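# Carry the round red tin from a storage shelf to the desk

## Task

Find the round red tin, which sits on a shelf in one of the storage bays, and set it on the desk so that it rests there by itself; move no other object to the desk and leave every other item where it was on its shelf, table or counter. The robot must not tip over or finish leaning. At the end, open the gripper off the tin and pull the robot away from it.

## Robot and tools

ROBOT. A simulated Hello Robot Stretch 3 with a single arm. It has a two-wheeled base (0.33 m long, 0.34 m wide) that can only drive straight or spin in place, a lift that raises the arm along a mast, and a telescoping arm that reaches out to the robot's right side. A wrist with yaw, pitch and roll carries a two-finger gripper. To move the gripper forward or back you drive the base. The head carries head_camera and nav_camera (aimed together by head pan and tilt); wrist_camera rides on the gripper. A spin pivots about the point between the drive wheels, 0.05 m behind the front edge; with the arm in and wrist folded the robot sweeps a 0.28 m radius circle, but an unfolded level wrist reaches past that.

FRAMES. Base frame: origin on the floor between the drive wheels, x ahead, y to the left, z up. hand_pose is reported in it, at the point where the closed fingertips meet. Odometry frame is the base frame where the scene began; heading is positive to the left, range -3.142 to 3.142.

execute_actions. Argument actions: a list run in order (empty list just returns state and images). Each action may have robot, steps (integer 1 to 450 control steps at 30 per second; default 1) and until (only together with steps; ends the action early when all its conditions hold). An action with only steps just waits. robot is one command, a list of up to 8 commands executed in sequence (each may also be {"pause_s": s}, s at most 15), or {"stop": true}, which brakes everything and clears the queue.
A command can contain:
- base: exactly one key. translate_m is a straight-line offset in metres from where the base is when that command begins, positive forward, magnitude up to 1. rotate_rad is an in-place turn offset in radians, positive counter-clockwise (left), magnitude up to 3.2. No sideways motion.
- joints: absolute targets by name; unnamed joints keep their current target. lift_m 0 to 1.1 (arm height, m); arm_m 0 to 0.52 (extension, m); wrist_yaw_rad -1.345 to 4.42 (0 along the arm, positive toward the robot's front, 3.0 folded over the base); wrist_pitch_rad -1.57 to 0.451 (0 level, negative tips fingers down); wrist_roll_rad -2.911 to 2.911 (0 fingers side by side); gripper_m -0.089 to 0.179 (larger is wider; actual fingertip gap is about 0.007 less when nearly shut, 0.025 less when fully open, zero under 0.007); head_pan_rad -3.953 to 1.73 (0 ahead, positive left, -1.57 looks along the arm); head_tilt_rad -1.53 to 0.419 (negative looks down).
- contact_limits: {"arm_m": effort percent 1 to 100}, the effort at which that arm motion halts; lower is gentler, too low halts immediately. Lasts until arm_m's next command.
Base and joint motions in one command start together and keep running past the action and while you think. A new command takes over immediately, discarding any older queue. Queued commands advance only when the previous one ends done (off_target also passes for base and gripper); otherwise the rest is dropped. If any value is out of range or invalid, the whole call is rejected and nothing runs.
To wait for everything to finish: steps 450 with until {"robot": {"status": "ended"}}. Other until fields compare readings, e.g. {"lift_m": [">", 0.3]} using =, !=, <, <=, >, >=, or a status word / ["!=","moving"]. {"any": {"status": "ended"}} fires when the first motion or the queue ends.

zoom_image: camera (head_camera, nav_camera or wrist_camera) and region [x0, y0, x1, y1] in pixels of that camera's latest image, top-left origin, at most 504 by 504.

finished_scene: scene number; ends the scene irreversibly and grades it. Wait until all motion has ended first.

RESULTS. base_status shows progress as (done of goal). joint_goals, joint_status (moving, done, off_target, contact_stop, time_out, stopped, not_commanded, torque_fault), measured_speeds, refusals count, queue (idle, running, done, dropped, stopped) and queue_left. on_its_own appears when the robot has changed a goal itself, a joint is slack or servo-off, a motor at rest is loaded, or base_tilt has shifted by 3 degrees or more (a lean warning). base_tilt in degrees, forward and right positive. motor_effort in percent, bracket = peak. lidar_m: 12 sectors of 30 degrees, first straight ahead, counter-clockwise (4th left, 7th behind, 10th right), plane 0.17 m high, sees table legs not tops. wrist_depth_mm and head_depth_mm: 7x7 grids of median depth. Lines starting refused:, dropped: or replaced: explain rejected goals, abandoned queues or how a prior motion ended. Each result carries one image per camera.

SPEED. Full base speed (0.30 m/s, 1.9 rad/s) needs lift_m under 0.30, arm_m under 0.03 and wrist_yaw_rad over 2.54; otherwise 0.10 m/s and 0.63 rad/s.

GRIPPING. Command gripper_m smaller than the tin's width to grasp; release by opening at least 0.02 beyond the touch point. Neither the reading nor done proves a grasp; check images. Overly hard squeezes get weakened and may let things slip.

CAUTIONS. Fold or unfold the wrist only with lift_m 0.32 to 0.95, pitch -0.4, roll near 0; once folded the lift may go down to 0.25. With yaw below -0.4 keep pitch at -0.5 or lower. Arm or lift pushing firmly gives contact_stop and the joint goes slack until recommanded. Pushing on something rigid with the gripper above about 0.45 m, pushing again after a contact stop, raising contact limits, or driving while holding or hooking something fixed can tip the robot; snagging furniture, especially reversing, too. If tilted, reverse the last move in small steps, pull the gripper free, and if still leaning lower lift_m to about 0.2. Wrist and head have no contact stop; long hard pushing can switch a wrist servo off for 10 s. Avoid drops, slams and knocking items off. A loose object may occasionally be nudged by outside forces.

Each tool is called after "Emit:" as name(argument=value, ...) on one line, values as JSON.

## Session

Emit:
execute_actions(actions=[])

Scene clock: 0.00 s.
robot.base_odometry: x=+0.000 y=+0.000 heading=+0.000 (m, m, rad; robot's odometry frame)
robot.turned_by_wheels: +0.000 (rad since the last result)
robot.turned_by_imu: +0.000 (rad since the last result)
robot.base_tilt: forward=-0.7 right=-0.3 (deg)
robot.lidar_m: 1.14 1.01 0.99 1.05 1.01 1.18 0.89 1.94 2.10 1.45 1.11 1.06
robot.head_depth_mm: 1056 1058 1056 1059 1056 1058 1056 / 1132 1133 1127 1129 1127 1123 1119 / 1213 1214 1212 1214 1207 1214 1207 / 1317 1292 1295 1298 1289 1289 1319 / 1423 1427 1420 1406 1391 1392 1392 / 1319 1300 1291 1279 1276 1269 1249 / 1187 1168 1166 1157 1145 1143 1135
robot.base_status: not_commanded
robot.joint_positions: lift_m=+0.468 arm_m=-0.003 wrist_yaw_rad=+3.033 wrist_pitch_rad=-0.485 wrist_roll_rad=-0.006 gripper_m=+0.037 head_pan_rad=+0.002 head_tilt_rad=-0.016
robot.joint_goals: lift_m=+0.468 arm_m=-0.003 wrist_yaw_rad=+3.033 wrist_pitch_rad=-0.485 wrist_roll_rad=-0.006 gripper_m=+0.037 head_pan_rad=+0.002 head_tilt_rad=-0.016
robot.joint_status: lift_m=not_commanded arm_m=not_commanded wrist_yaw_rad=not_commanded wrist_pitch_rad=not_commanded wrist_roll_rad=not_commanded gripper_m=not_commanded head_pan_rad=not_commanded head_tilt_rad=not_commanded
robot.measured_speeds: translate_m=+0.000 rotate_rad=+0.000 lift_m=+0.000 arm_m=+0.000 wrist_yaw_rad=+0.000 wrist_pitch_rad=+0.000 wrist_roll_rad=+0.000 head_pan_rad=+0.000 head_tilt_rad=+0.000
robot: refusals=0 queue=idle queue_left=0
robot.motor_effort: left_wheel=+1 right_wheel=+0 lift_m=+35 arm_m=-1 wrist_yaw_rad=+0 wrist_pitch_rad=+7 wrist_roll_rad=-1 gripper_m=+0 head_pan_rad=+0 head_tilt_rad=+1 (%)
robot.hand_pose: x=+0.0022 y=+0.0718 z=+0.4658 quat_wxyz=(+0.207, +0.692, +0.133, +0.679) (m; robot's base frame)
robot.wrist_depth_mm: - - - - 883 808 728 / - - - - - 868 791 / - - - - - 975 833 / - - - - 913 930 844 / 862 871 807 815 828 805 743 / 729 702 710 685 - 645 644 / 610 616 616 608 562 586 565
pictures: head_camera (sideways: a quarter turn clockwise sets it upright), nav_camera (sideways: a quarter turn counterclockwise sets it upright), wrist_camera
camera_calibration (this result's frames):
head_camera: T_world_to_cam=[[0.00587538, 0.04472, -0.998982, 1.31972], [-0.0462578, 0.997942, 0.0444014, -0.0591936], [0.998912, 0.0459498, 0.00793194, -0.0574954], [0, 0, 0, 1]] pos_world=[0.0469408, 0.00269583, 1.32146]
nav_camera: T_world_to_cam=[[0.0621114, 0.00496545, 0.998057, -1.26021], [0.0428803, -0.999078, 0.00230199, 0.0466087], [0.997148, 0.042654, -0.062267, 0.0258684], [0, 0, 0, 1]] pos_world=[0.0504803, 0.0517198, 1.25927]
wrist_camera: T_world_to_cam=[[0.99329, -0.0942571, -0.0670163, 0.0474946], [-0.107964, -0.547962, -0.829507, 0.473442], [0.0414646, 0.831176, -0.554461, 0.36378], [0, 0, 0, 1]] pos_world=[-0.011145, -0.0384602, 0.597608]
Images, in order (width x height): head_camera 896x504, nav_camera 672x504, wrist_camera 644x364.

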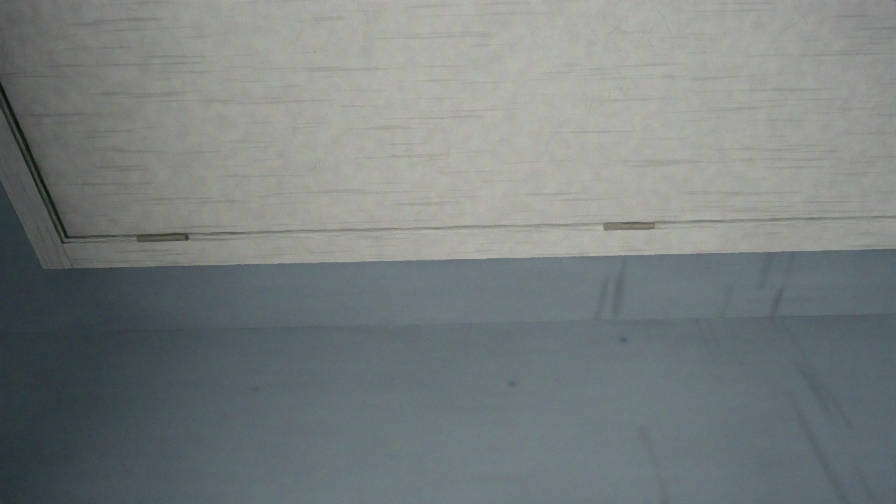

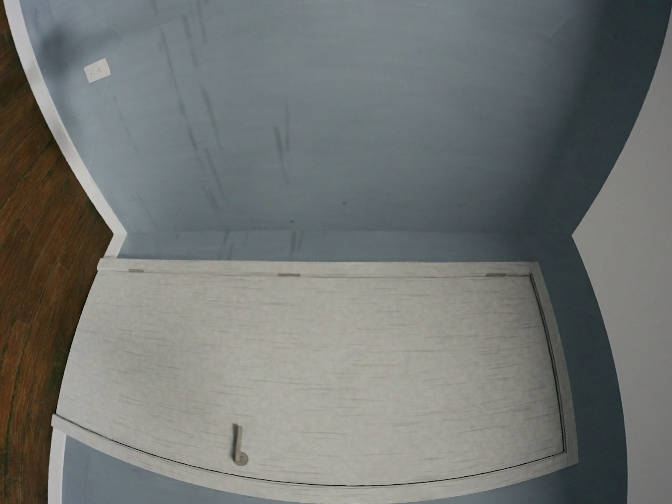

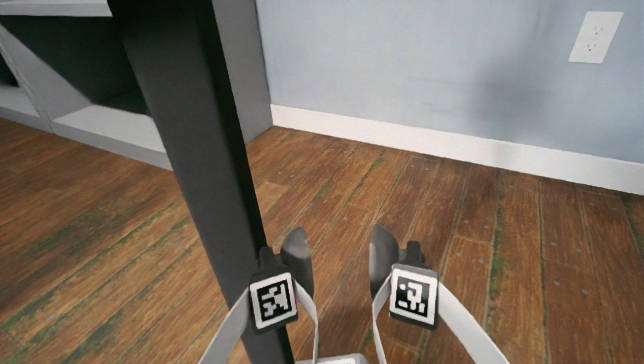

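Emit:
execute_actions(actions=[{"robot":{"joints":{"head_pan_rad":-2.6,"head_tilt_rad":-0.3,"lift_m":0.25}},"steps":200,"until":{"robot":{"status":"ended"}}}])

Emit:
execute_actions(actions=[{"robot":{"joints":{"head_pan_rad":-3.9,"head_tilt_rad":-0.3}},"steps":200,"until":{"robot":{"status":"ended"}}}])

Scene clock: 8.10 s.
robot.base_odometry: x=+0.000 y=+0.000 heading=+0.000 (m, m, rad; robot's odometry frame)
robot.turned_by_wheels: +0.000 (rad since the last result)
robot.turned_by_imu: +0.001 (rad since the last result)
robot.base_tilt: forward=-0.8 right=-0.2 (deg)
robot.lidar_m: 1.14 1.01 0.99 1.05 1.01 1.18 0.90 1.94 2.10 1.45 1.11 1.06
robot.head_depth_mm: 1949 2035 2120 2248 2367 2151 1663 / 1852 1937 2029 2127 2236 2152 1674 / 1793 1852 1942 2032 2138 2160 1662 / 1911 1993 2082 2266 2410 2169 1684 / 3569 3796 3933 - 3172 2209 1694 / 3505 3680 3801 3849 3166 2212 1704 / 3316 3536 3602 3690 3205 2242 1700
robot.base_status: not_commanded
robot.joint_positions: lift_m=+0.251 arm_m=-0.003 wrist_yaw_rad=+3.033 wrist_pitch_rad=-0.485 wrist_roll_rad=-0.006 gripper_m=+0.037 head_pan_rad=-2.593 head_tilt_rad=-0.296
robot.joint_goals: lift_m=+0.250 arm_m=-0.003 wrist_yaw_rad=+3.033 wrist_pitch_rad=-0.485 wrist_roll_rad=-0.006 gripper_m=+0.037 head_pan_rad=-2.600 head_tilt_rad=-0.300
robot.joint_status: lift_m=done arm_m=not_commanded wrist_yaw_rad=not_commanded wrist_pitch_rad=not_commanded wrist_roll_rad=not_commanded gripper_m=not_commanded head_pan_rad=done head_tilt_rad=done
robot.measured_speeds: translate_m=+0.000 rotate_rad=+0.000 lift_m=+0.000 arm_m=+0.000 wrist_yaw_rad=+0.000 wrist_pitch_rad=+0.000 wrist_roll_rad=+0.000 head_pan_rad=+0.000 head_tilt_rad=+0.000
robot: refusals=0 queue=done queue_left=0
robot.motor_effort: left_wheel=+1(1) right_wheel=+1(1) lift_m=+16(34) arm_m=-1(1) wrist_yaw_rad=+0(0) wrist_pitch_rad=+7(7) wrist_roll_rad=-1(1) gripper_m=+0(0) head_pan_rad=-2(33) head_tilt_rad=-2(16) (%)
robot.hand_pose: x=+0.0022 y=+0.0718 z=+0.2486 quat_wxyz=(+0.207, +0.692, +0.133, +0.679) (m; robot's base frame)
robot.wrist_depth_mm: - - - - 905 817 722 / - - - - 942 849 781 / 911 893 852 826 794 785 766 / 686 677 656 639 621 594 590 / 553 545 528 537 532 504 487 / 466 479 - - - 430 415 / - - - - 368 377 361
pictures: head_camera (sideways: a quarter turn clockwise sets it upright), nav_camera (sideways: a quarter turn counterclockwise sets it upright), wrist_camera
camera_calibration (this result's frames):
head_camera: T_world_to_cam=[[0.253904, 0.102839, -0.961747, 1.26937], [0.546598, -0.83559, 0.054954, -0.0765301], [-0.797975, -0.539642, -0.268371, 0.313134], [0, 0, 0, 1]] pos_world=[-0.0305937, -0.0255087, 1.30905]
nav_camera: T_world_to_cam=[[-0.283651, -0.17912, 0.94205, -1.18483], [-0.555424, 0.831517, -0.00913467, 0.0651464], [-0.781694, -0.525828, -0.335349, 0.392169], [0, 0, 0, 1]] pos_world=[0.00666052, -0.0601844, 1.24828]
wrist_camera: T_world_to_cam=[[0.99329, -0.0942583, -0.0670166, 0.0329402], [-0.107966, -0.547976, -0.829497, 0.293287], [0.0414635, 0.831166, -0.554476, 0.243369], [0, 0, 0, 1]] pos_world=[-0.011145, -0.0384603, 0.380431]
Images, in order (width x height): head_camera 896x504, nav_camera 672x504, wrist_camera 644x364.

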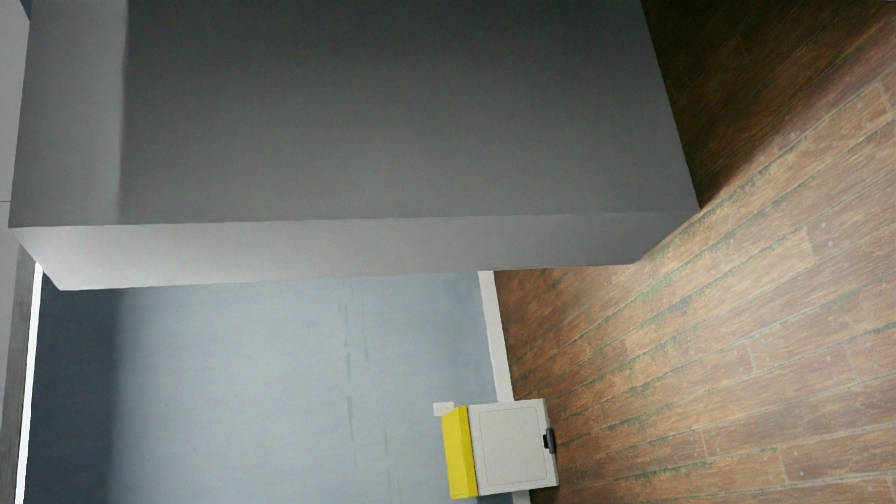

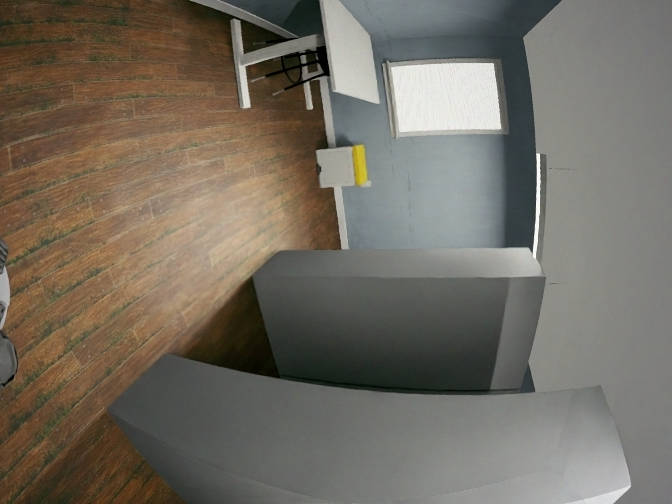

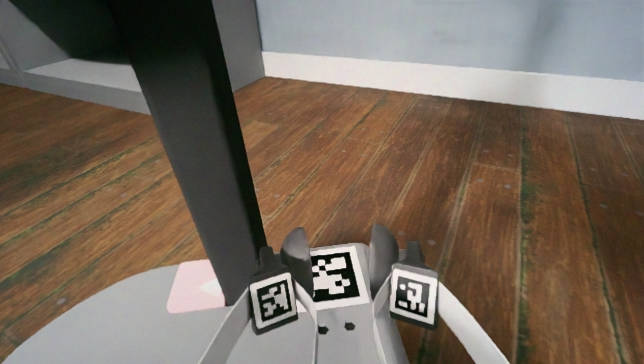

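Scene clock: 9.33 s.
robot.base_odometry: x=+0.000 y=+0.000 heading=+0.000 (m, m, rad; robot's odometry frame)
robot.turned_by_wheels: +0.000 (rad since the last result)
robot.turned_by_imu: +0.000 (rad since the last result)
robot.base_tilt: forward=-0.8 right=-0.3 (deg)
robot.lidar_m: 1.13 1.01 0.99 1.05 1.01 1.18 0.89 1.93 2.10 1.44 1.11 1.06
robot.head_depth_mm: - - - - - - - / 1575 1648 1719 1797 1858 1955 1665 / 2470 2548 2667 2741 2886 2161 1668 / 2432 2553 2642 2802 2880 2184 1680 / 2384 2490 2631 2799 2855 2183 1697 / 2390 2508 2601 2685 2808 2224 1702 / 2346 2257 2121 2015 1903 1788 1592
robot.base_status: not_commanded
robot.joint_positions: lift_m=+0.251 arm_m=-0.003 wrist_yaw_rad=+3.033 wrist_pitch_rad=-0.485 wrist_roll_rad=-0.006 gripper_m=+0.037 head_pan_rad=-3.893 head_tilt_rad=-0.296
robot.joint_goals: lift_m=+0.250 arm_m=-0.003 wrist_yaw_rad=+3.033 wrist_pitch_rad=-0.485 wrist_roll_rad=-0.006 gripper_m=+0.037 head_pan_rad=-3.900 head_tilt_rad=-0.300
robot.joint_status: lift_m=done arm_m=not_commanded wrist_yaw_rad=not_commanded wrist_pitch_rad=not_commanded wrist_roll_rad=not_commanded gripper_m=not_commanded head_pan_rad=done head_tilt_rad=done
robot.measured_speeds: translate_m=+0.000 rotate_rad=+0.000 lift_m=+0.000 arm_m=+0.000 wrist_yaw_rad=+0.000 wrist_pitch_rad=+0.000 wrist_roll_rad=+0.000 head_pan_rad=+0.000 head_tilt_rad=+0.000
robot: refusals=0 queue=done queue_left=0
robot.motor_effort: left_wheel=+1(1) right_wheel=+0(1) lift_m=+16(16) arm_m=-1(1) wrist_yaw_rad=+0(1) wrist_pitch_rad=+7(7) wrist_roll_rad=-1(0) gripper_m=+1(1) head_pan_rad=-3(35) head_tilt_rad=-1(1) (%)
robot.hand_pose: x=+0.0022 y=+0.0718 z=+0.2486 quat_wxyz=(+0.207, +0.692, +0.133, +0.679) (m; robot's base frame)
robot.wrist_depth_mm: - - - - 907 802 747 / - - - - 973 840 786 / 922 888 862 819 790 782 739 / 703 669 659 636 620 595 580 / 557 547 532 528 526 497 482 / 470 494 - - - 422 414 / - - - - 370 371 360
pictures: head_camera (sideways: a quarter turn clockwise sets it upright), nav_camera (sideways: a quarter turn counterclockwise sets it upright), wrist_camera
camera_calibration (this result's frames):
head_camera: T_world_to_cam=[[0.167065, -0.217174, -0.96173, 1.26988], [-0.658891, -0.750228, 0.0549559, -0.0691791], [-0.733452, 0.624494, -0.268431, 0.312818], [0, 0, 0, 1]] pos_world=[-0.0282963, 0.0285316, 1.30905]
nav_camera: T_world_to_cam=[[-0.248523, 0.225428, 0.942029, -1.18502], [0.652603, 0.757645, -0.00913717, 0.0577806], [-0.715783, 0.6125, -0.335407, 0.391843], [0, 0, 0, 1]] pos_world=[-0.051738, -0.0166444, 1.24828]
wrist_camera: T_world_to_cam=[[0.99329, -0.0942582, -0.0670167, 0.0329402], [-0.107966, -0.547976, -0.829497, 0.293287], [0.0414633, 0.831166, -0.554476, 0.243369], [0, 0, 0, 1]] pos_world=[-0.011145, -0.0384603, 0.380431]
Images, in order (width x height): head_camera 896x504, nav_camera 672x504, wrist_camera 644x364.

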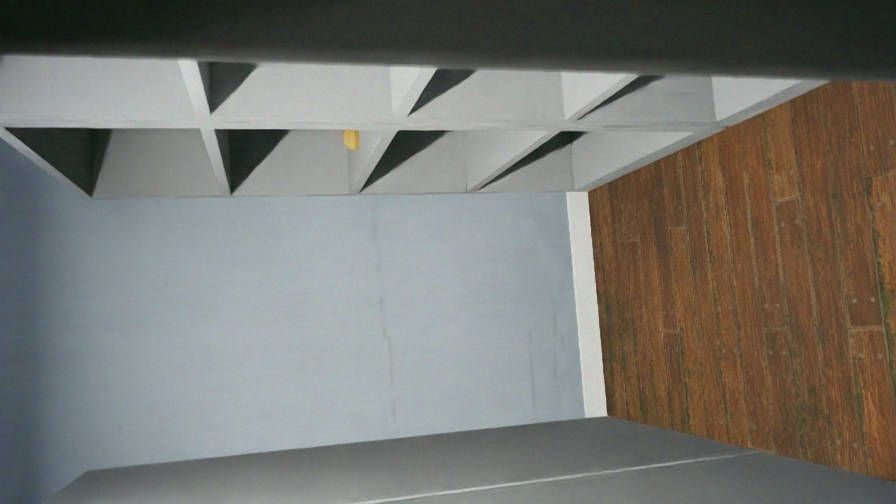

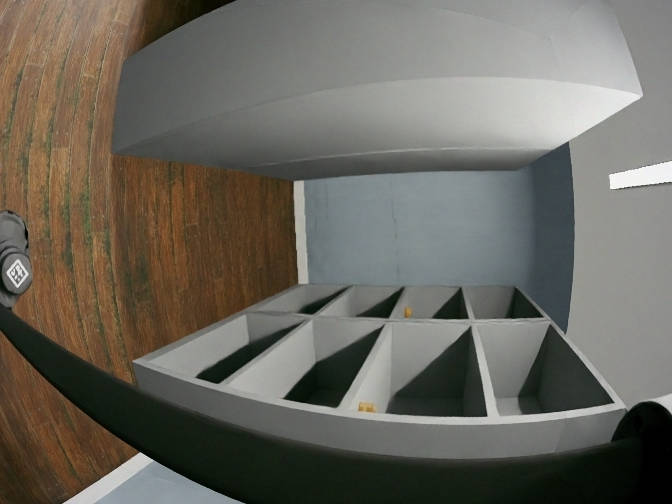

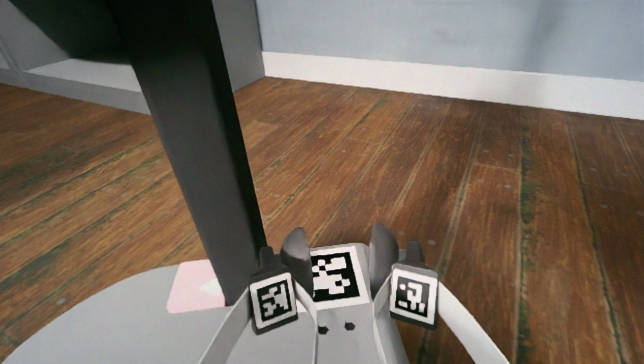

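Emit:
execute_actions(actions=[{"robot":[{"base":{"rotate_rad":2.4},"joints":{"head_pan_rad":-1.0,"head_tilt_rad":-0.6}},{"base":{"translate_m":0.9}}],"steps":450,"until":{"robot":{"status":"ended"}}}])

Scene clock: 20.73 s.
robot.base_odometry: x=-0.664 y=+0.608 heading=+2.400 (m, m, rad; robot's odometry frame)
robot.turned_by_wheels: +2.400 (rad since the last result)
robot.turned_by_imu: +2.400 (rad since the last result)
robot.base_tilt: forward=-0.8 right=-0.2 (deg)
robot.lidar_m: 1.77 0.88 0.57 0.52 0.52 2.16 1.96 1.45 0.94 0.39 0.85 0.89
robot.head_depth_mm: 696 751 788 501 454 899 758 / 722 789 804 517 487 903 762 / 754 821 811 573 1015 908 766 / 784 859 821 579 1050 914 788 / 821 903 833 583 1094 916 831 / 856 948 847 588 1139 924 1185 / 898 999 852 620 1151 927 1249
robot.base_status: done (translate_m +0.9000 of +0.9000)
robot.joint_positions: lift_m=+0.251 arm_m=-0.003 wrist_yaw_rad=+3.033 wrist_pitch_rad=-0.485 wrist_roll_rad=-0.006 gripper_m=+0.037 head_pan_rad=-1.007 head_tilt_rad=-0.593
robot.joint_goals: lift_m=+0.250 arm_m=-0.003 wrist_yaw_rad=+3.033 wrist_pitch_rad=-0.485 wrist_roll_rad=-0.006 gripper_m=+0.037 head_pan_rad=-1.000 head_tilt_rad=-0.600
robot.joint_status: lift_m=done arm_m=not_commanded wrist_yaw_rad=not_commanded wrist_pitch_rad=not_commanded wrist_roll_rad=not_commanded gripper_m=not_commanded head_pan_rad=done head_tilt_rad=done
robot.measured_speeds: translate_m=+0.000 rotate_rad=+0.000 lift_m=+0.000 arm_m=+0.000 wrist_yaw_rad=+0.000 wrist_pitch_rad=+0.000 wrist_roll_rad=+0.000 head_pan_rad=+0.000 head_tilt_rad=+0.000
robot: refusals=0 queue=done queue_left=0
robot.motor_effort: left_wheel=-2(6) right_wheel=+6(16) lift_m=+17(17) arm_m=-1(1) wrist_yaw_rad=+0(0) wrist_pitch_rad=+8(7) wrist_roll_rad=-1(1) gripper_m=+0(1) head_pan_rad=+2(34) head_tilt_rad=-3(19) (%)
robot.hand_pose: x=+0.0022 y=+0.0718 z=+0.2486 quat_wxyz=(+0.207, +0.692, +0.133, +0.679) (m; robot's base frame)
robot.wrist_depth_mm: - - 484 525 558 588 649 / - - 541 569 608 664 727 / 932 893 572 621 672 705 736 / 707 664 637 636 624 606 592 / 550 543 524 533 515 495 481 / 473 486 - - - 422 414 / - - - - 370 366 363
pictures: head_camera (sideways: a quarter turn clockwise sets it upright), nav_camera (sideways: a quarter turn counterclockwise sets it upright), wrist_camera
camera_calibration (this result's frames):
head_camera: T_world_to_cam=[[-0.250693, 0.480142, -0.840605, 1.11438], [0.836575, 0.544394, 0.0614592, -0.0867455], [0.487129, -0.687821, -0.538151, 0.656362], [0, 0, 0, 1]] pos_world=[0.0322047, -0.0363798, 1.29531]
nav_camera: T_world_to_cam=[[0.32281, -0.501459, 0.802703, -1.00678], [-0.825432, -0.564131, -0.020469, 0.0815437], [0.463094, -0.655969, -0.596027, 0.723769], [0, 0, 0, 1]] pos_world=[0.0571343, 0.0159132, 1.2412]
wrist_camera: T_world_to_cam=[[0.99329, -0.0942586, -0.067017, 0.0329373], [-0.107966, -0.547976, -0.829497, 0.293269], [0.0414635, 0.831166, -0.554476, 0.243392], [0, 0, 0, 1]] pos_world=[-0.011145, -0.0384904, 0.380428]
Images, in order (width x height): head_camera 896x504, nav_camera 672x504, wrist_camera 644x364.

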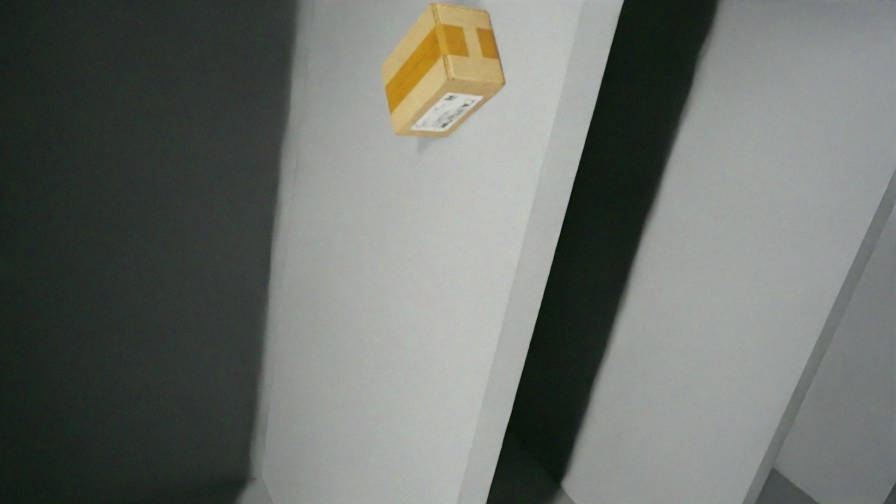

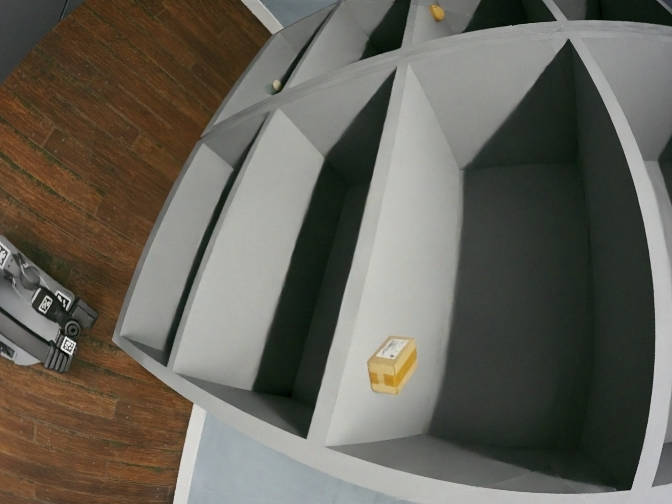

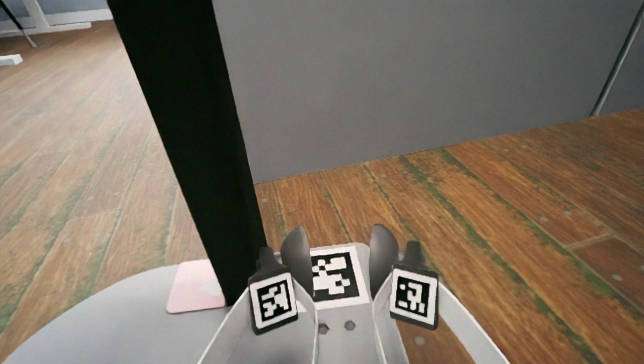

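Emit:
execute_actions(actions=[{"robot":[{"base":{"translate_m":-0.55},"joints":{"head_pan_rad":-0.6,"head_tilt_rad":-0.35}},{"base":{"rotate_rad":1.57}},{"base":{"translate_m":1.0}},{"base":{"translate_m":0.35}},{"base":{"rotate_rad":-1.57}}],"steps":450,"until":{"robot":{"status":"ended"}}}])

Scene clock: 38.30 s.
robot.base_odometry: x=-1.171 y=-0.758 heading=+2.431 (m, m, rad; robot's odometry frame)
robot.turned_by_wheels: +0.031 (rad since the last result)
robot.turned_by_imu: +0.037 (rad since the last result)
robot.base_tilt: forward=-0.3 right=+0.8 (deg)
robot.lidar_m: 1.21 0.77 0.54 0.70 2.04 1.39 1.64 1.66 2.08 1.82 0.50 1.14
robot.head_depth_mm: 567 944 991 910 574 542 572 / 557 1032 1093 981 637 1159 919 / 548 1138 1210 998 713 1173 924 / 614 1275 1341 1008 1396 1175 959 / 807 1237 1305 1022 1413 1179 1410 / 1080 1152 1210 1132 1325 1291 1456 / 1030 1083 1132 1202 1313 1800 1551
robot.base_status: moving (rotate_rad -1.5387 of -1.5700)
robot.joint_positions: lift_m=+0.251 arm_m=-0.003 wrist_yaw_rad=+3.033 wrist_pitch_rad=-0.485 wrist_roll_rad=-0.006 gripper_m=+0.037 head_pan_rad=-0.607 head_tilt_rad=-0.358
robot.joint_goals: lift_m=+0.250 arm_m=-0.003 wrist_yaw_rad=+3.033 wrist_pitch_rad=-0.485 wrist_roll_rad=-0.006 gripper_m=+0.037 head_pan_rad=-0.600 head_tilt_rad=-0.350
robot.joint_status: lift_m=done arm_m=not_commanded wrist_yaw_rad=not_commanded wrist_pitch_rad=not_commanded wrist_roll_rad=not_commanded gripper_m=not_commanded head_pan_rad=done head_tilt_rad=done
robot.measured_speeds: translate_m=+0.000 rotate_rad=-0.376 lift_m=+0.000 arm_m=+0.000 wrist_yaw_rad=+0.000 wrist_pitch_rad=+0.000 wrist_roll_rad=+0.000 head_pan_rad=+0.000 head_tilt_rad=+0.000
robot: refusals=0 queue=running queue_left=0
robot.motor_effort: left_wheel=+3(11) right_wheel=-3(16) lift_m=+16(16) arm_m=-1(2) wrist_yaw_rad=+0(0) wrist_pitch_rad=+7(7) wrist_roll_rad=-1(0) gripper_m=+1(0) head_pan_rad=+3(25) head_tilt_rad=+3(15) (%)
robot.hand_pose: x=+0.0022 y=+0.0718 z=+0.2486 quat_wxyz=(+0.207, +0.692, +0.133, +0.679) (m; robot's base frame)
robot.wrist_depth_mm: - - - - 530 546 573 / - - - - 577 602 639 / 984 880 857 811 641 676 711 / 696 671 643 626 633 612 590 / 566 543 532 529 515 493 492 / 462 489 - - - 428 415 / - - - - 369 368 359
pictures: head_camera (sideways: a quarter turn clockwise sets it upright), nav_camera (sideways: a quarter turn counterclockwise sets it upright), wrist_camera
camera_calibration (this result's frames):
head_camera: T_world_to_cam=[[-0.245131, 0.224573, -0.943121, 1.24809], [0.546917, 0.835262, 0.056738, -0.0788501], [0.800496, -0.5019, -0.327571, 0.380431], [0, 0, 0, 1]] pos_world=[0.0445364, -0.0234876, 1.30619]
nav_camera: T_world_to_cam=[[0.325823, -0.22025, 0.919418, -1.15901], [-0.537308, -0.843306, -0.0116061, 0.0682526], [0.777907, -0.490229, -0.39311, 0.457825], [0, 0, 0, 1]] pos_world=[0.0581595, 0.026725, 1.24638]
wrist_camera: T_world_to_cam=[[0.993289, -0.0942588, -0.0670171, 0.0329341], [-0.107967, -0.547985, -0.829491, 0.293246], [0.0414624, 0.83116, -0.554485, 0.243422], [0, 0, 0, 1]] pos_world=[-0.011145, -0.0385241, 0.380426]
Images, in order (width x height): head_camera 896x504, nav_camera 672x504, wrist_camera 644x364.

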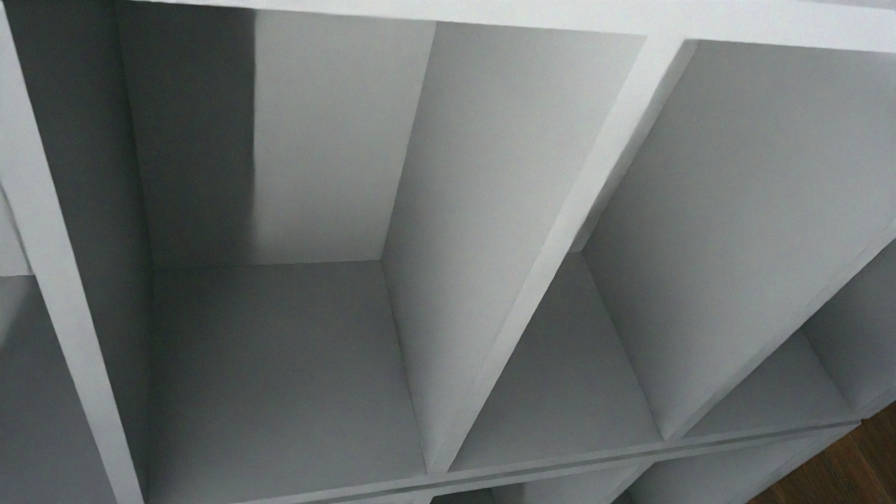

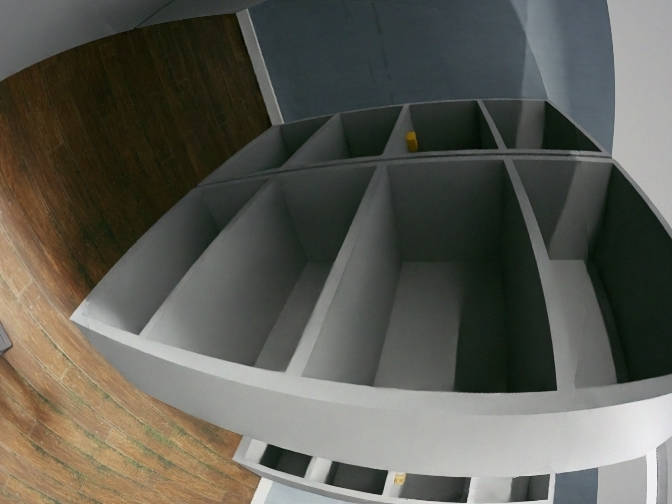

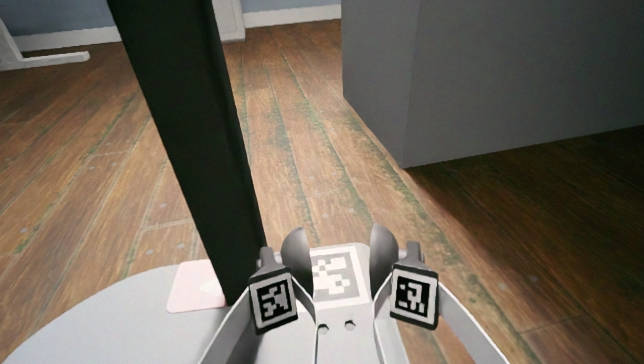

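Emit:
execute_actions(actions=[{"robot":[{"base":{"translate_m":0.85},"joints":{"head_pan_rad":-1.1,"head_tilt_rad":-0.55}}],"steps":450,"until":{"robot":{"status":"ended"}}}])

Scene clock: 44.90 s.
robot.base_odometry: x=-1.798 y=-0.184 heading=+2.400 (m, m, rad; robot's odometry frame)
robot.turned_by_wheels: -0.031 (rad since the last result)
robot.turned_by_imu: -0.026 (rad since the last result)
robot.base_tilt: forward=-0.8 right=-0.3 (deg)
robot.lidar_m: 1.27 0.99 0.65 0.60 0.60 0.75 2.20 0.63 0.69 0.77 0.48 0.43
robot.head_depth_mm: 619 666 723 617 465 381 783 / 638 691 752 621 469 397 789 / 662 716 776 628 472 413 793 / 658 709 767 635 475 853 795 / 543 571 601 604 478 685 751 / 455 475 496 520 482 564 616 / 390 406 422 439 460 515 616
robot.base_status: done (translate_m +0.8500 of +0.8500)
robot.joint_positions: lift_m=+0.251 arm_m=-0.003 wrist_yaw_rad=+3.033 wrist_pitch_rad=-0.485 wrist_roll_rad=-0.006 gripper_m=+0.037 head_pan_rad=-1.093 head_tilt_rad=-0.544
robot.joint_goals: lift_m=+0.250 arm_m=-0.003 wrist_yaw_rad=+3.033 wrist_pitch_rad=-0.485 wrist_roll_rad=-0.006 gripper_m=+0.037 head_pan_rad=-1.100 head_tilt_rad=-0.550
robot.joint_status: lift_m=done arm_m=not_commanded wrist_yaw_rad=not_commanded wrist_pitch_rad=not_commanded wrist_roll_rad=not_commanded gripper_m=not_commanded head_pan_rad=done head_tilt_rad=done
robot.measured_speeds: translate_m=+0.000 rotate_rad=+0.000 lift_m=+0.000 arm_m=+0.000 wrist_yaw_rad=+0.000 wrist_pitch_rad=+0.000 wrist_roll_rad=+0.000 head_pan_rad=+0.000 head_tilt_rad=+0.000
robot: refusals=0 queue=done queue_left=0
robot.motor_effort: left_wheel=+3(10) right_wheel=-5(11) lift_m=+17(16) arm_m=-2(1) wrist_yaw_rad=+0(0) wrist_pitch_rad=+7(8) wrist_roll_rad=-1(1) gripper_m=+0(0) head_pan_rad=-2(27) head_tilt_rad=-2(15) (%)
robot.hand_pose: x=+0.0022 y=+0.0718 z=+0.2486 quat_wxyz=(+0.207, +0.692, +0.133, +0.679) (m; robot's base frame)
robot.wrist_depth_mm: 486 498 546 570 630 670 733 / 517 550 599 636 693 752 819 / 580 598 674 717 731 768 735 / 618 640 644 646 626 606 588 / 556 549 534 538 517 497 482 / 468 492 - - - 431 412 / - - - - 367 371 362
pictures: head_camera (sideways: a quarter turn clockwise sets it upright), nav_camera (sideways: a quarter turn counterclockwise sets it upright), wrist_camera
camera_calibration (this result's frames):
head_camera: T_world_to_cam=[[-0.189054, 0.462239, -0.866368, 1.1476], [0.878821, 0.47327, 0.0607358, -0.0860652], [0.438101, -0.7499, -0.495699, 0.601426], [0, 0, 0, 1]] pos_world=[0.0291097, -0.038726, 1.2976]
nav_camera: T_world_to_cam=[[0.259908, -0.491276, 0.831322, -1.04371], [-0.870362, -0.492059, -0.0186722, 0.0794798], [0.418232, -0.718698, -0.555477, 0.671288], [0, 0, 0, 1]] pos_world=[0.0596891, 0.00881481, 1.24203]
wrist_camera: T_world_to_cam=[[0.993289, -0.0942596, -0.0670173, 0.032934], [-0.107968, -0.547985, -0.829491, 0.293246], [0.041463, 0.83116, -0.554485, 0.243422], [0, 0, 0, 1]] pos_world=[-0.011145, -0.0385243, 0.380426]
Images, in order (width x height): head_camera 896x504, nav_camera 672x504, wrist_camera 644x364.

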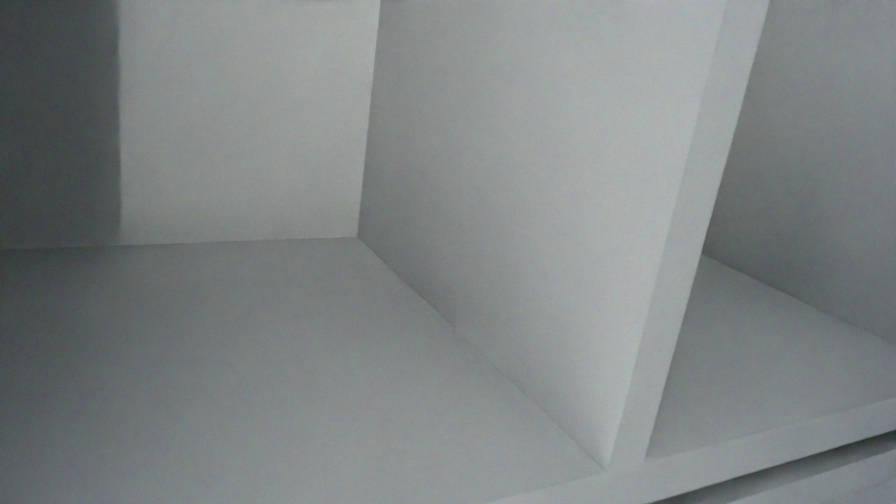

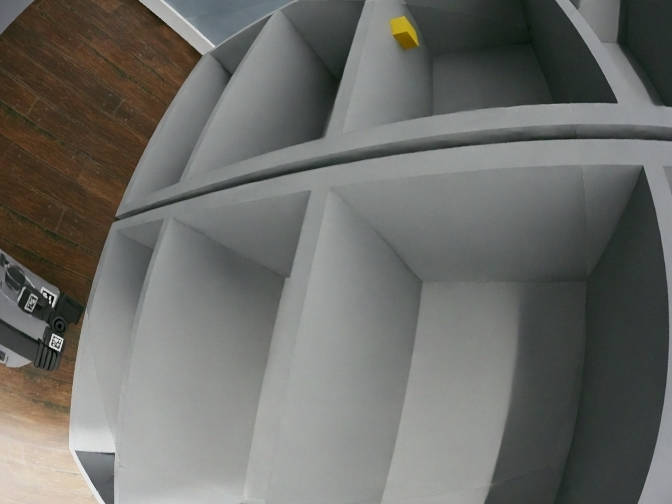

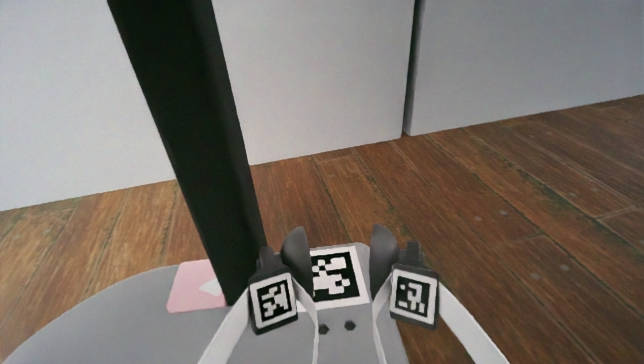

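Emit:
execute_actions(actions=[{"robot":[{"base":{"rotate_rad":0.25},"joints":{"head_pan_rad":-1.8,"head_tilt_rad":-0.9}},{"base":{"translate_m":0.6}}],"steps":450,"until":{"robot":{"status":"ended"}}}])

Scene clock: 54.47 s.
robot.base_odometry: x=-2.327 y=+0.100 heading=+2.650 (m, m, rad; robot's odometry frame)
robot.turned_by_wheels: +0.250 (rad since the last result)
robot.turned_by_imu: +0.254 (rad since the last result)
robot.base_tilt: forward=-0.8 right=-0.3 (deg)
robot.lidar_m: 0.68 0.68 0.54 0.53 0.57 0.86 1.20 1.07 0.43 0.83 0.81 0.69
robot.head_depth_mm: 514 519 472 608 726 1020 1142 / 672 559 467 875 838 1061 1151 / 717 564 468 992 860 1197 1154 / 719 570 464 1003 862 1183 1148 / 712 577 464 1008 866 1192 1149 / 709 583 468 998 875 1174 1148 / 714 589 473 1000 877 1177 1149
robot.base_status: done (translate_m +0.6000 of +0.6000)
robot.joint_positions: lift_m=+0.251 arm_m=-0.003 wrist_yaw_rad=+3.033 wrist_pitch_rad=-0.485 wrist_roll_rad=-0.006 gripper_m=+0.037 head_pan_rad=-1.793 head_tilt_rad=-0.889
robot.joint_goals: lift_m=+0.250 arm_m=-0.003 wrist_yaw_rad=+3.033 wrist_pitch_rad=-0.485 wrist_roll_rad=-0.006 gripper_m=+0.037 head_pan_rad=-1.800 head_tilt_rad=-0.900
robot.joint_status: lift_m=done arm_m=not_commanded wrist_yaw_rad=not_commanded wrist_pitch_rad=not_commanded wrist_roll_rad=not_commanded gripper_m=not_commanded head_pan_rad=done head_tilt_rad=done
robot.measured_speeds: translate_m=+0.000 rotate_rad=+0.000 lift_m=+0.000 arm_m=+0.000 wrist_yaw_rad=+0.000 wrist_pitch_rad=+0.000 wrist_roll_rad=+0.000 head_pan_rad=+0.000 head_tilt_rad=+0.000
robot: refusals=0 queue=done queue_left=0
robot.motor_effort: left_wheel=-1(7) right_wheel=+5(12) lift_m=+16(16) arm_m=-1(2) wrist_yaw_rad=+0(1) wrist_pitch_rad=+8(8) wrist_roll_rad=-1(1) gripper_m=+0(0) head_pan_rad=-3(31) head_tilt_rad=-4(21) (%)
robot.hand_pose: x=+0.0022 y=+0.0718 z=+0.2486 quat_wxyz=(+0.207, +0.692, +0.133, +0.679) (m; robot's base frame)
robot.wrist_depth_mm: 508 518 511 522 515 512 504 / 566 569 559 553 563 562 566 / 609 622 617 614 610 627 608 / 671 664 642 647 623 597 582 / 556 542 521 539 521 493 488 / 467 482 - - - 423 420 / - - - - 367 371 361
pictures: head_camera (sideways: a quarter turn clockwise sets it upright), nav_camera (sideways: a quarter turn counterclockwise sets it upright), wrist_camera
camera_calibration (this result's frames):
head_camera: T_world_to_cam=[[0.211627, 0.732862, -0.646627, 0.858739], [0.972226, -0.225521, 0.062592, -0.0890236], [-0.0999565, -0.641914, -0.760234, 0.948818], [0, 0, 0, 1]] pos_world=[-0.000340811, -0.0403544, 1.28218]
nav_camera: T_world_to_cam=[[-0.172784, -0.785782, 0.593879, -0.731619], [-0.980742, 0.192991, -0.0299859, 0.0948712], [-0.0910507, -0.587623, -0.803996, 0.99763], [0, 0, 0, 1]] pos_world=[0.0574671, -0.00697196, 1.23943]
wrist_camera: T_world_to_cam=[[0.993289, -0.0942596, -0.0670173, 0.0329339], [-0.107968, -0.547985, -0.829491, 0.293245], [0.041463, 0.83116, -0.554485, 0.243423], [0, 0, 0, 1]] pos_world=[-0.011145, -0.0385253, 0.380426]
Images, in order (width x height): head_camera 896x504, nav_camera 672x504, wrist_camera 644x364.

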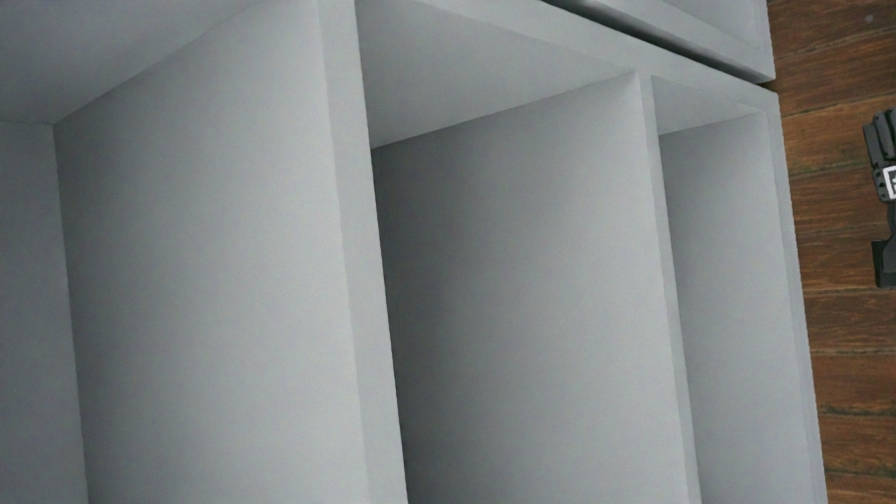

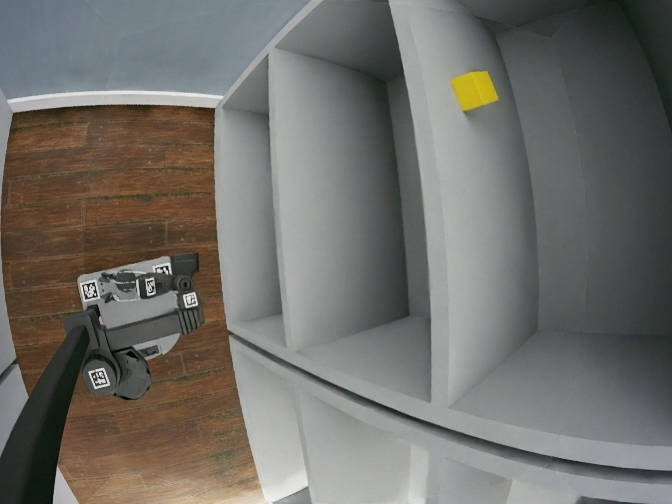

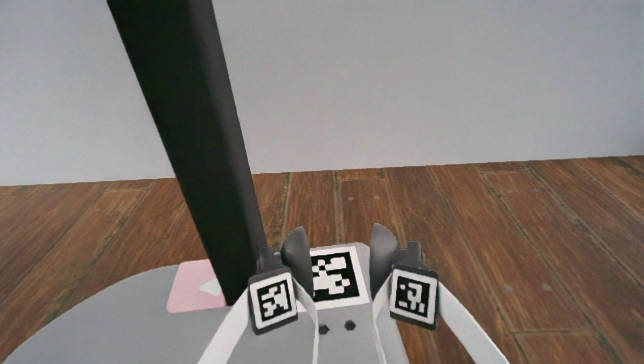

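Emit:
execute_actions(actions=[{"robot":[{"base":{"translate_m":-1.0},"joints":{"head_pan_rad":-0.8,"head_tilt_rad":-0.4}},{"base":{"translate_m":-0.35}}],"steps":450,"until":{"robot":{"status":"ended"}}}])

Scene clock: 67.30 s.
robot.base_odometry: x=-1.137 y=-0.538 heading=+2.650 (m, m, rad; robot's odometry frame)
robot.turned_by_wheels: +0.000 (rad since the last result)
robot.turned_by_imu: -0.006 (rad since the last result)
robot.base_tilt: forward=-0.8 right=-0.3 (deg)
robot.lidar_m: 1.89 0.88 0.70 1.03 1.92 1.58 1.74 1.87 2.10 0.45 0.28 1.06
robot.head_depth_mm: - - - - - 291 312 / 749 807 851 852 557 425 356 / 769 894 955 862 585 442 815 / 747 1006 1087 870 590 462 886 / 729 1099 1170 883 593 1005 891 / 709 1039 1095 890 630 1114 918 / 690 972 1026 901 1117 1129 1283
robot.base_status: done (translate_m -0.3500 of -0.3500)
robot.joint_positions: lift_m=+0.251 arm_m=-0.003 wrist_yaw_rad=+3.033 wrist_pitch_rad=-0.485 wrist_roll_rad=-0.006 gripper_m=+0.037 head_pan_rad=-0.807 head_tilt_rad=-0.408
robot.joint_goals: lift_m=+0.250 arm_m=-0.003 wrist_yaw_rad=+3.033 wrist_pitch_rad=-0.485 wrist_roll_rad=-0.006 gripper_m=+0.037 head_pan_rad=-0.800 head_tilt_rad=-0.400
robot.joint_status: lift_m=done arm_m=not_commanded wrist_yaw_rad=not_commanded wrist_pitch_rad=not_commanded wrist_roll_rad=not_commanded gripper_m=not_commanded head_pan_rad=done head_tilt_rad=done
robot.measured_speeds: translate_m=+0.000 rotate_rad=+0.000 lift_m=+0.000 arm_m=+0.000 wrist_yaw_rad=+0.000 wrist_pitch_rad=+0.000 wrist_roll_rad=+0.000 head_pan_rad=+0.000 head_tilt_rad=+0.000
robot: refusals=0 queue=done queue_left=0
robot.motor_effort: left_wheel=-2(8) right_wheel=+5(11) lift_m=+16(17) arm_m=-1(1) wrist_yaw_rad=+0(0) wrist_pitch_rad=+7(7) wrist_roll_rad=-1(1) gripper_m=+1(0) head_pan_rad=+3(33) head_tilt_rad=+3(22) (%)
robot.hand_pose: x=+0.0022 y=+0.0718 z=+0.2486 quat_wxyz=(+0.207, +0.692, +0.133, +0.679) (m; robot's base frame)
robot.wrist_depth_mm: - - - - 648 636 637 / - - - - 703 694 719 / 936 870 831 814 754 736 727 / 697 671 649 644 628 607 592 / 553 545 520 545 524 500 481 / 469 482 - - - 424 416 / - - - - 370 371 360
pictures: head_camera (sideways: a quarter turn clockwise sets it upright), nav_camera (sideways: a quarter turn counterclockwise sets it upright), wrist_camera
camera_calibration (this result's frames):
head_camera: T_world_to_cam=[[-0.227619, 0.302383, -0.92561, 1.22512], [0.704186, 0.707642, 0.0580073, -0.0814583], [0.672541, -0.638598, -0.374007, 0.441643], [0, 0, 0, 1]] pos_world=[0.039201, -0.0307807, 1.30389]
nav_camera: T_world_to_cam=[[0.306689, -0.3133, 0.898768, -1.13195], [-0.694833, -0.719043, -0.0135504, 0.071744], [0.650499, -0.620338, -0.438214, 0.517296], [0, 0, 0, 1]] pos_world=[0.0605074, 0.0178444, 1.24502]
wrist_camera: T_world_to_cam=[[0.993289, -0.0942594, -0.0670173, 0.0329339], [-0.107968, -0.547985, -0.829491, 0.293245], [0.0414628, 0.83116, -0.554485, 0.243423], [0, 0, 0, 1]] pos_world=[-0.011145, -0.0385253, 0.380425]
Images, in order (width x height): head_camera 896x504, nav_camera 672x504, wrist_camera 644x364.

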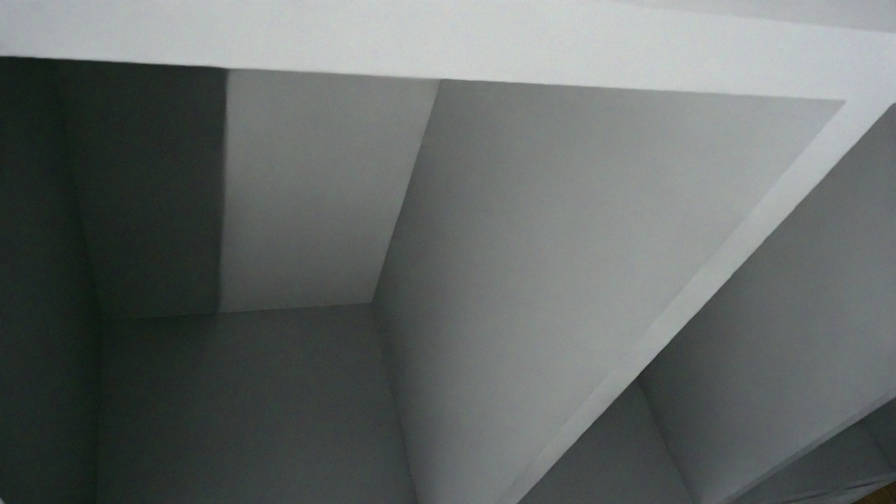

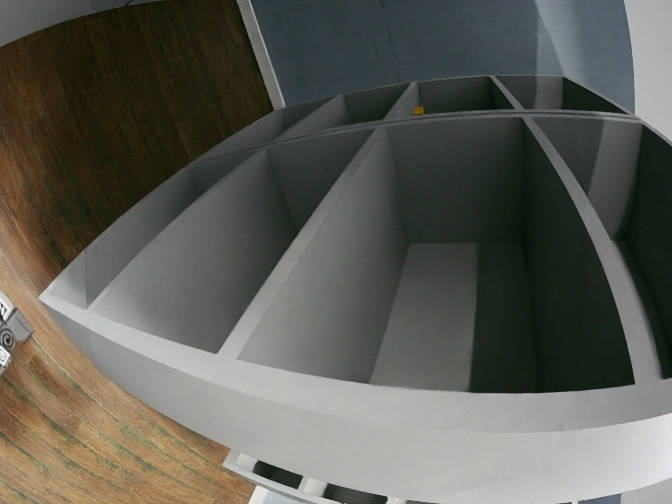

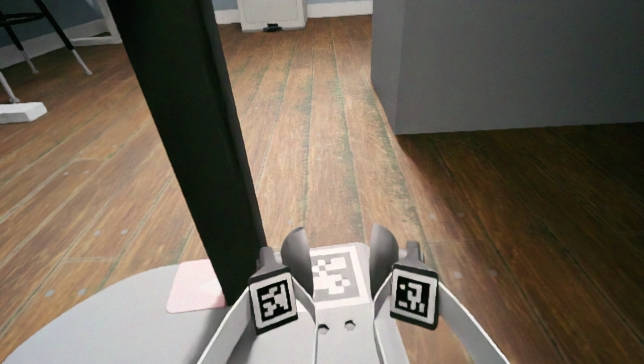

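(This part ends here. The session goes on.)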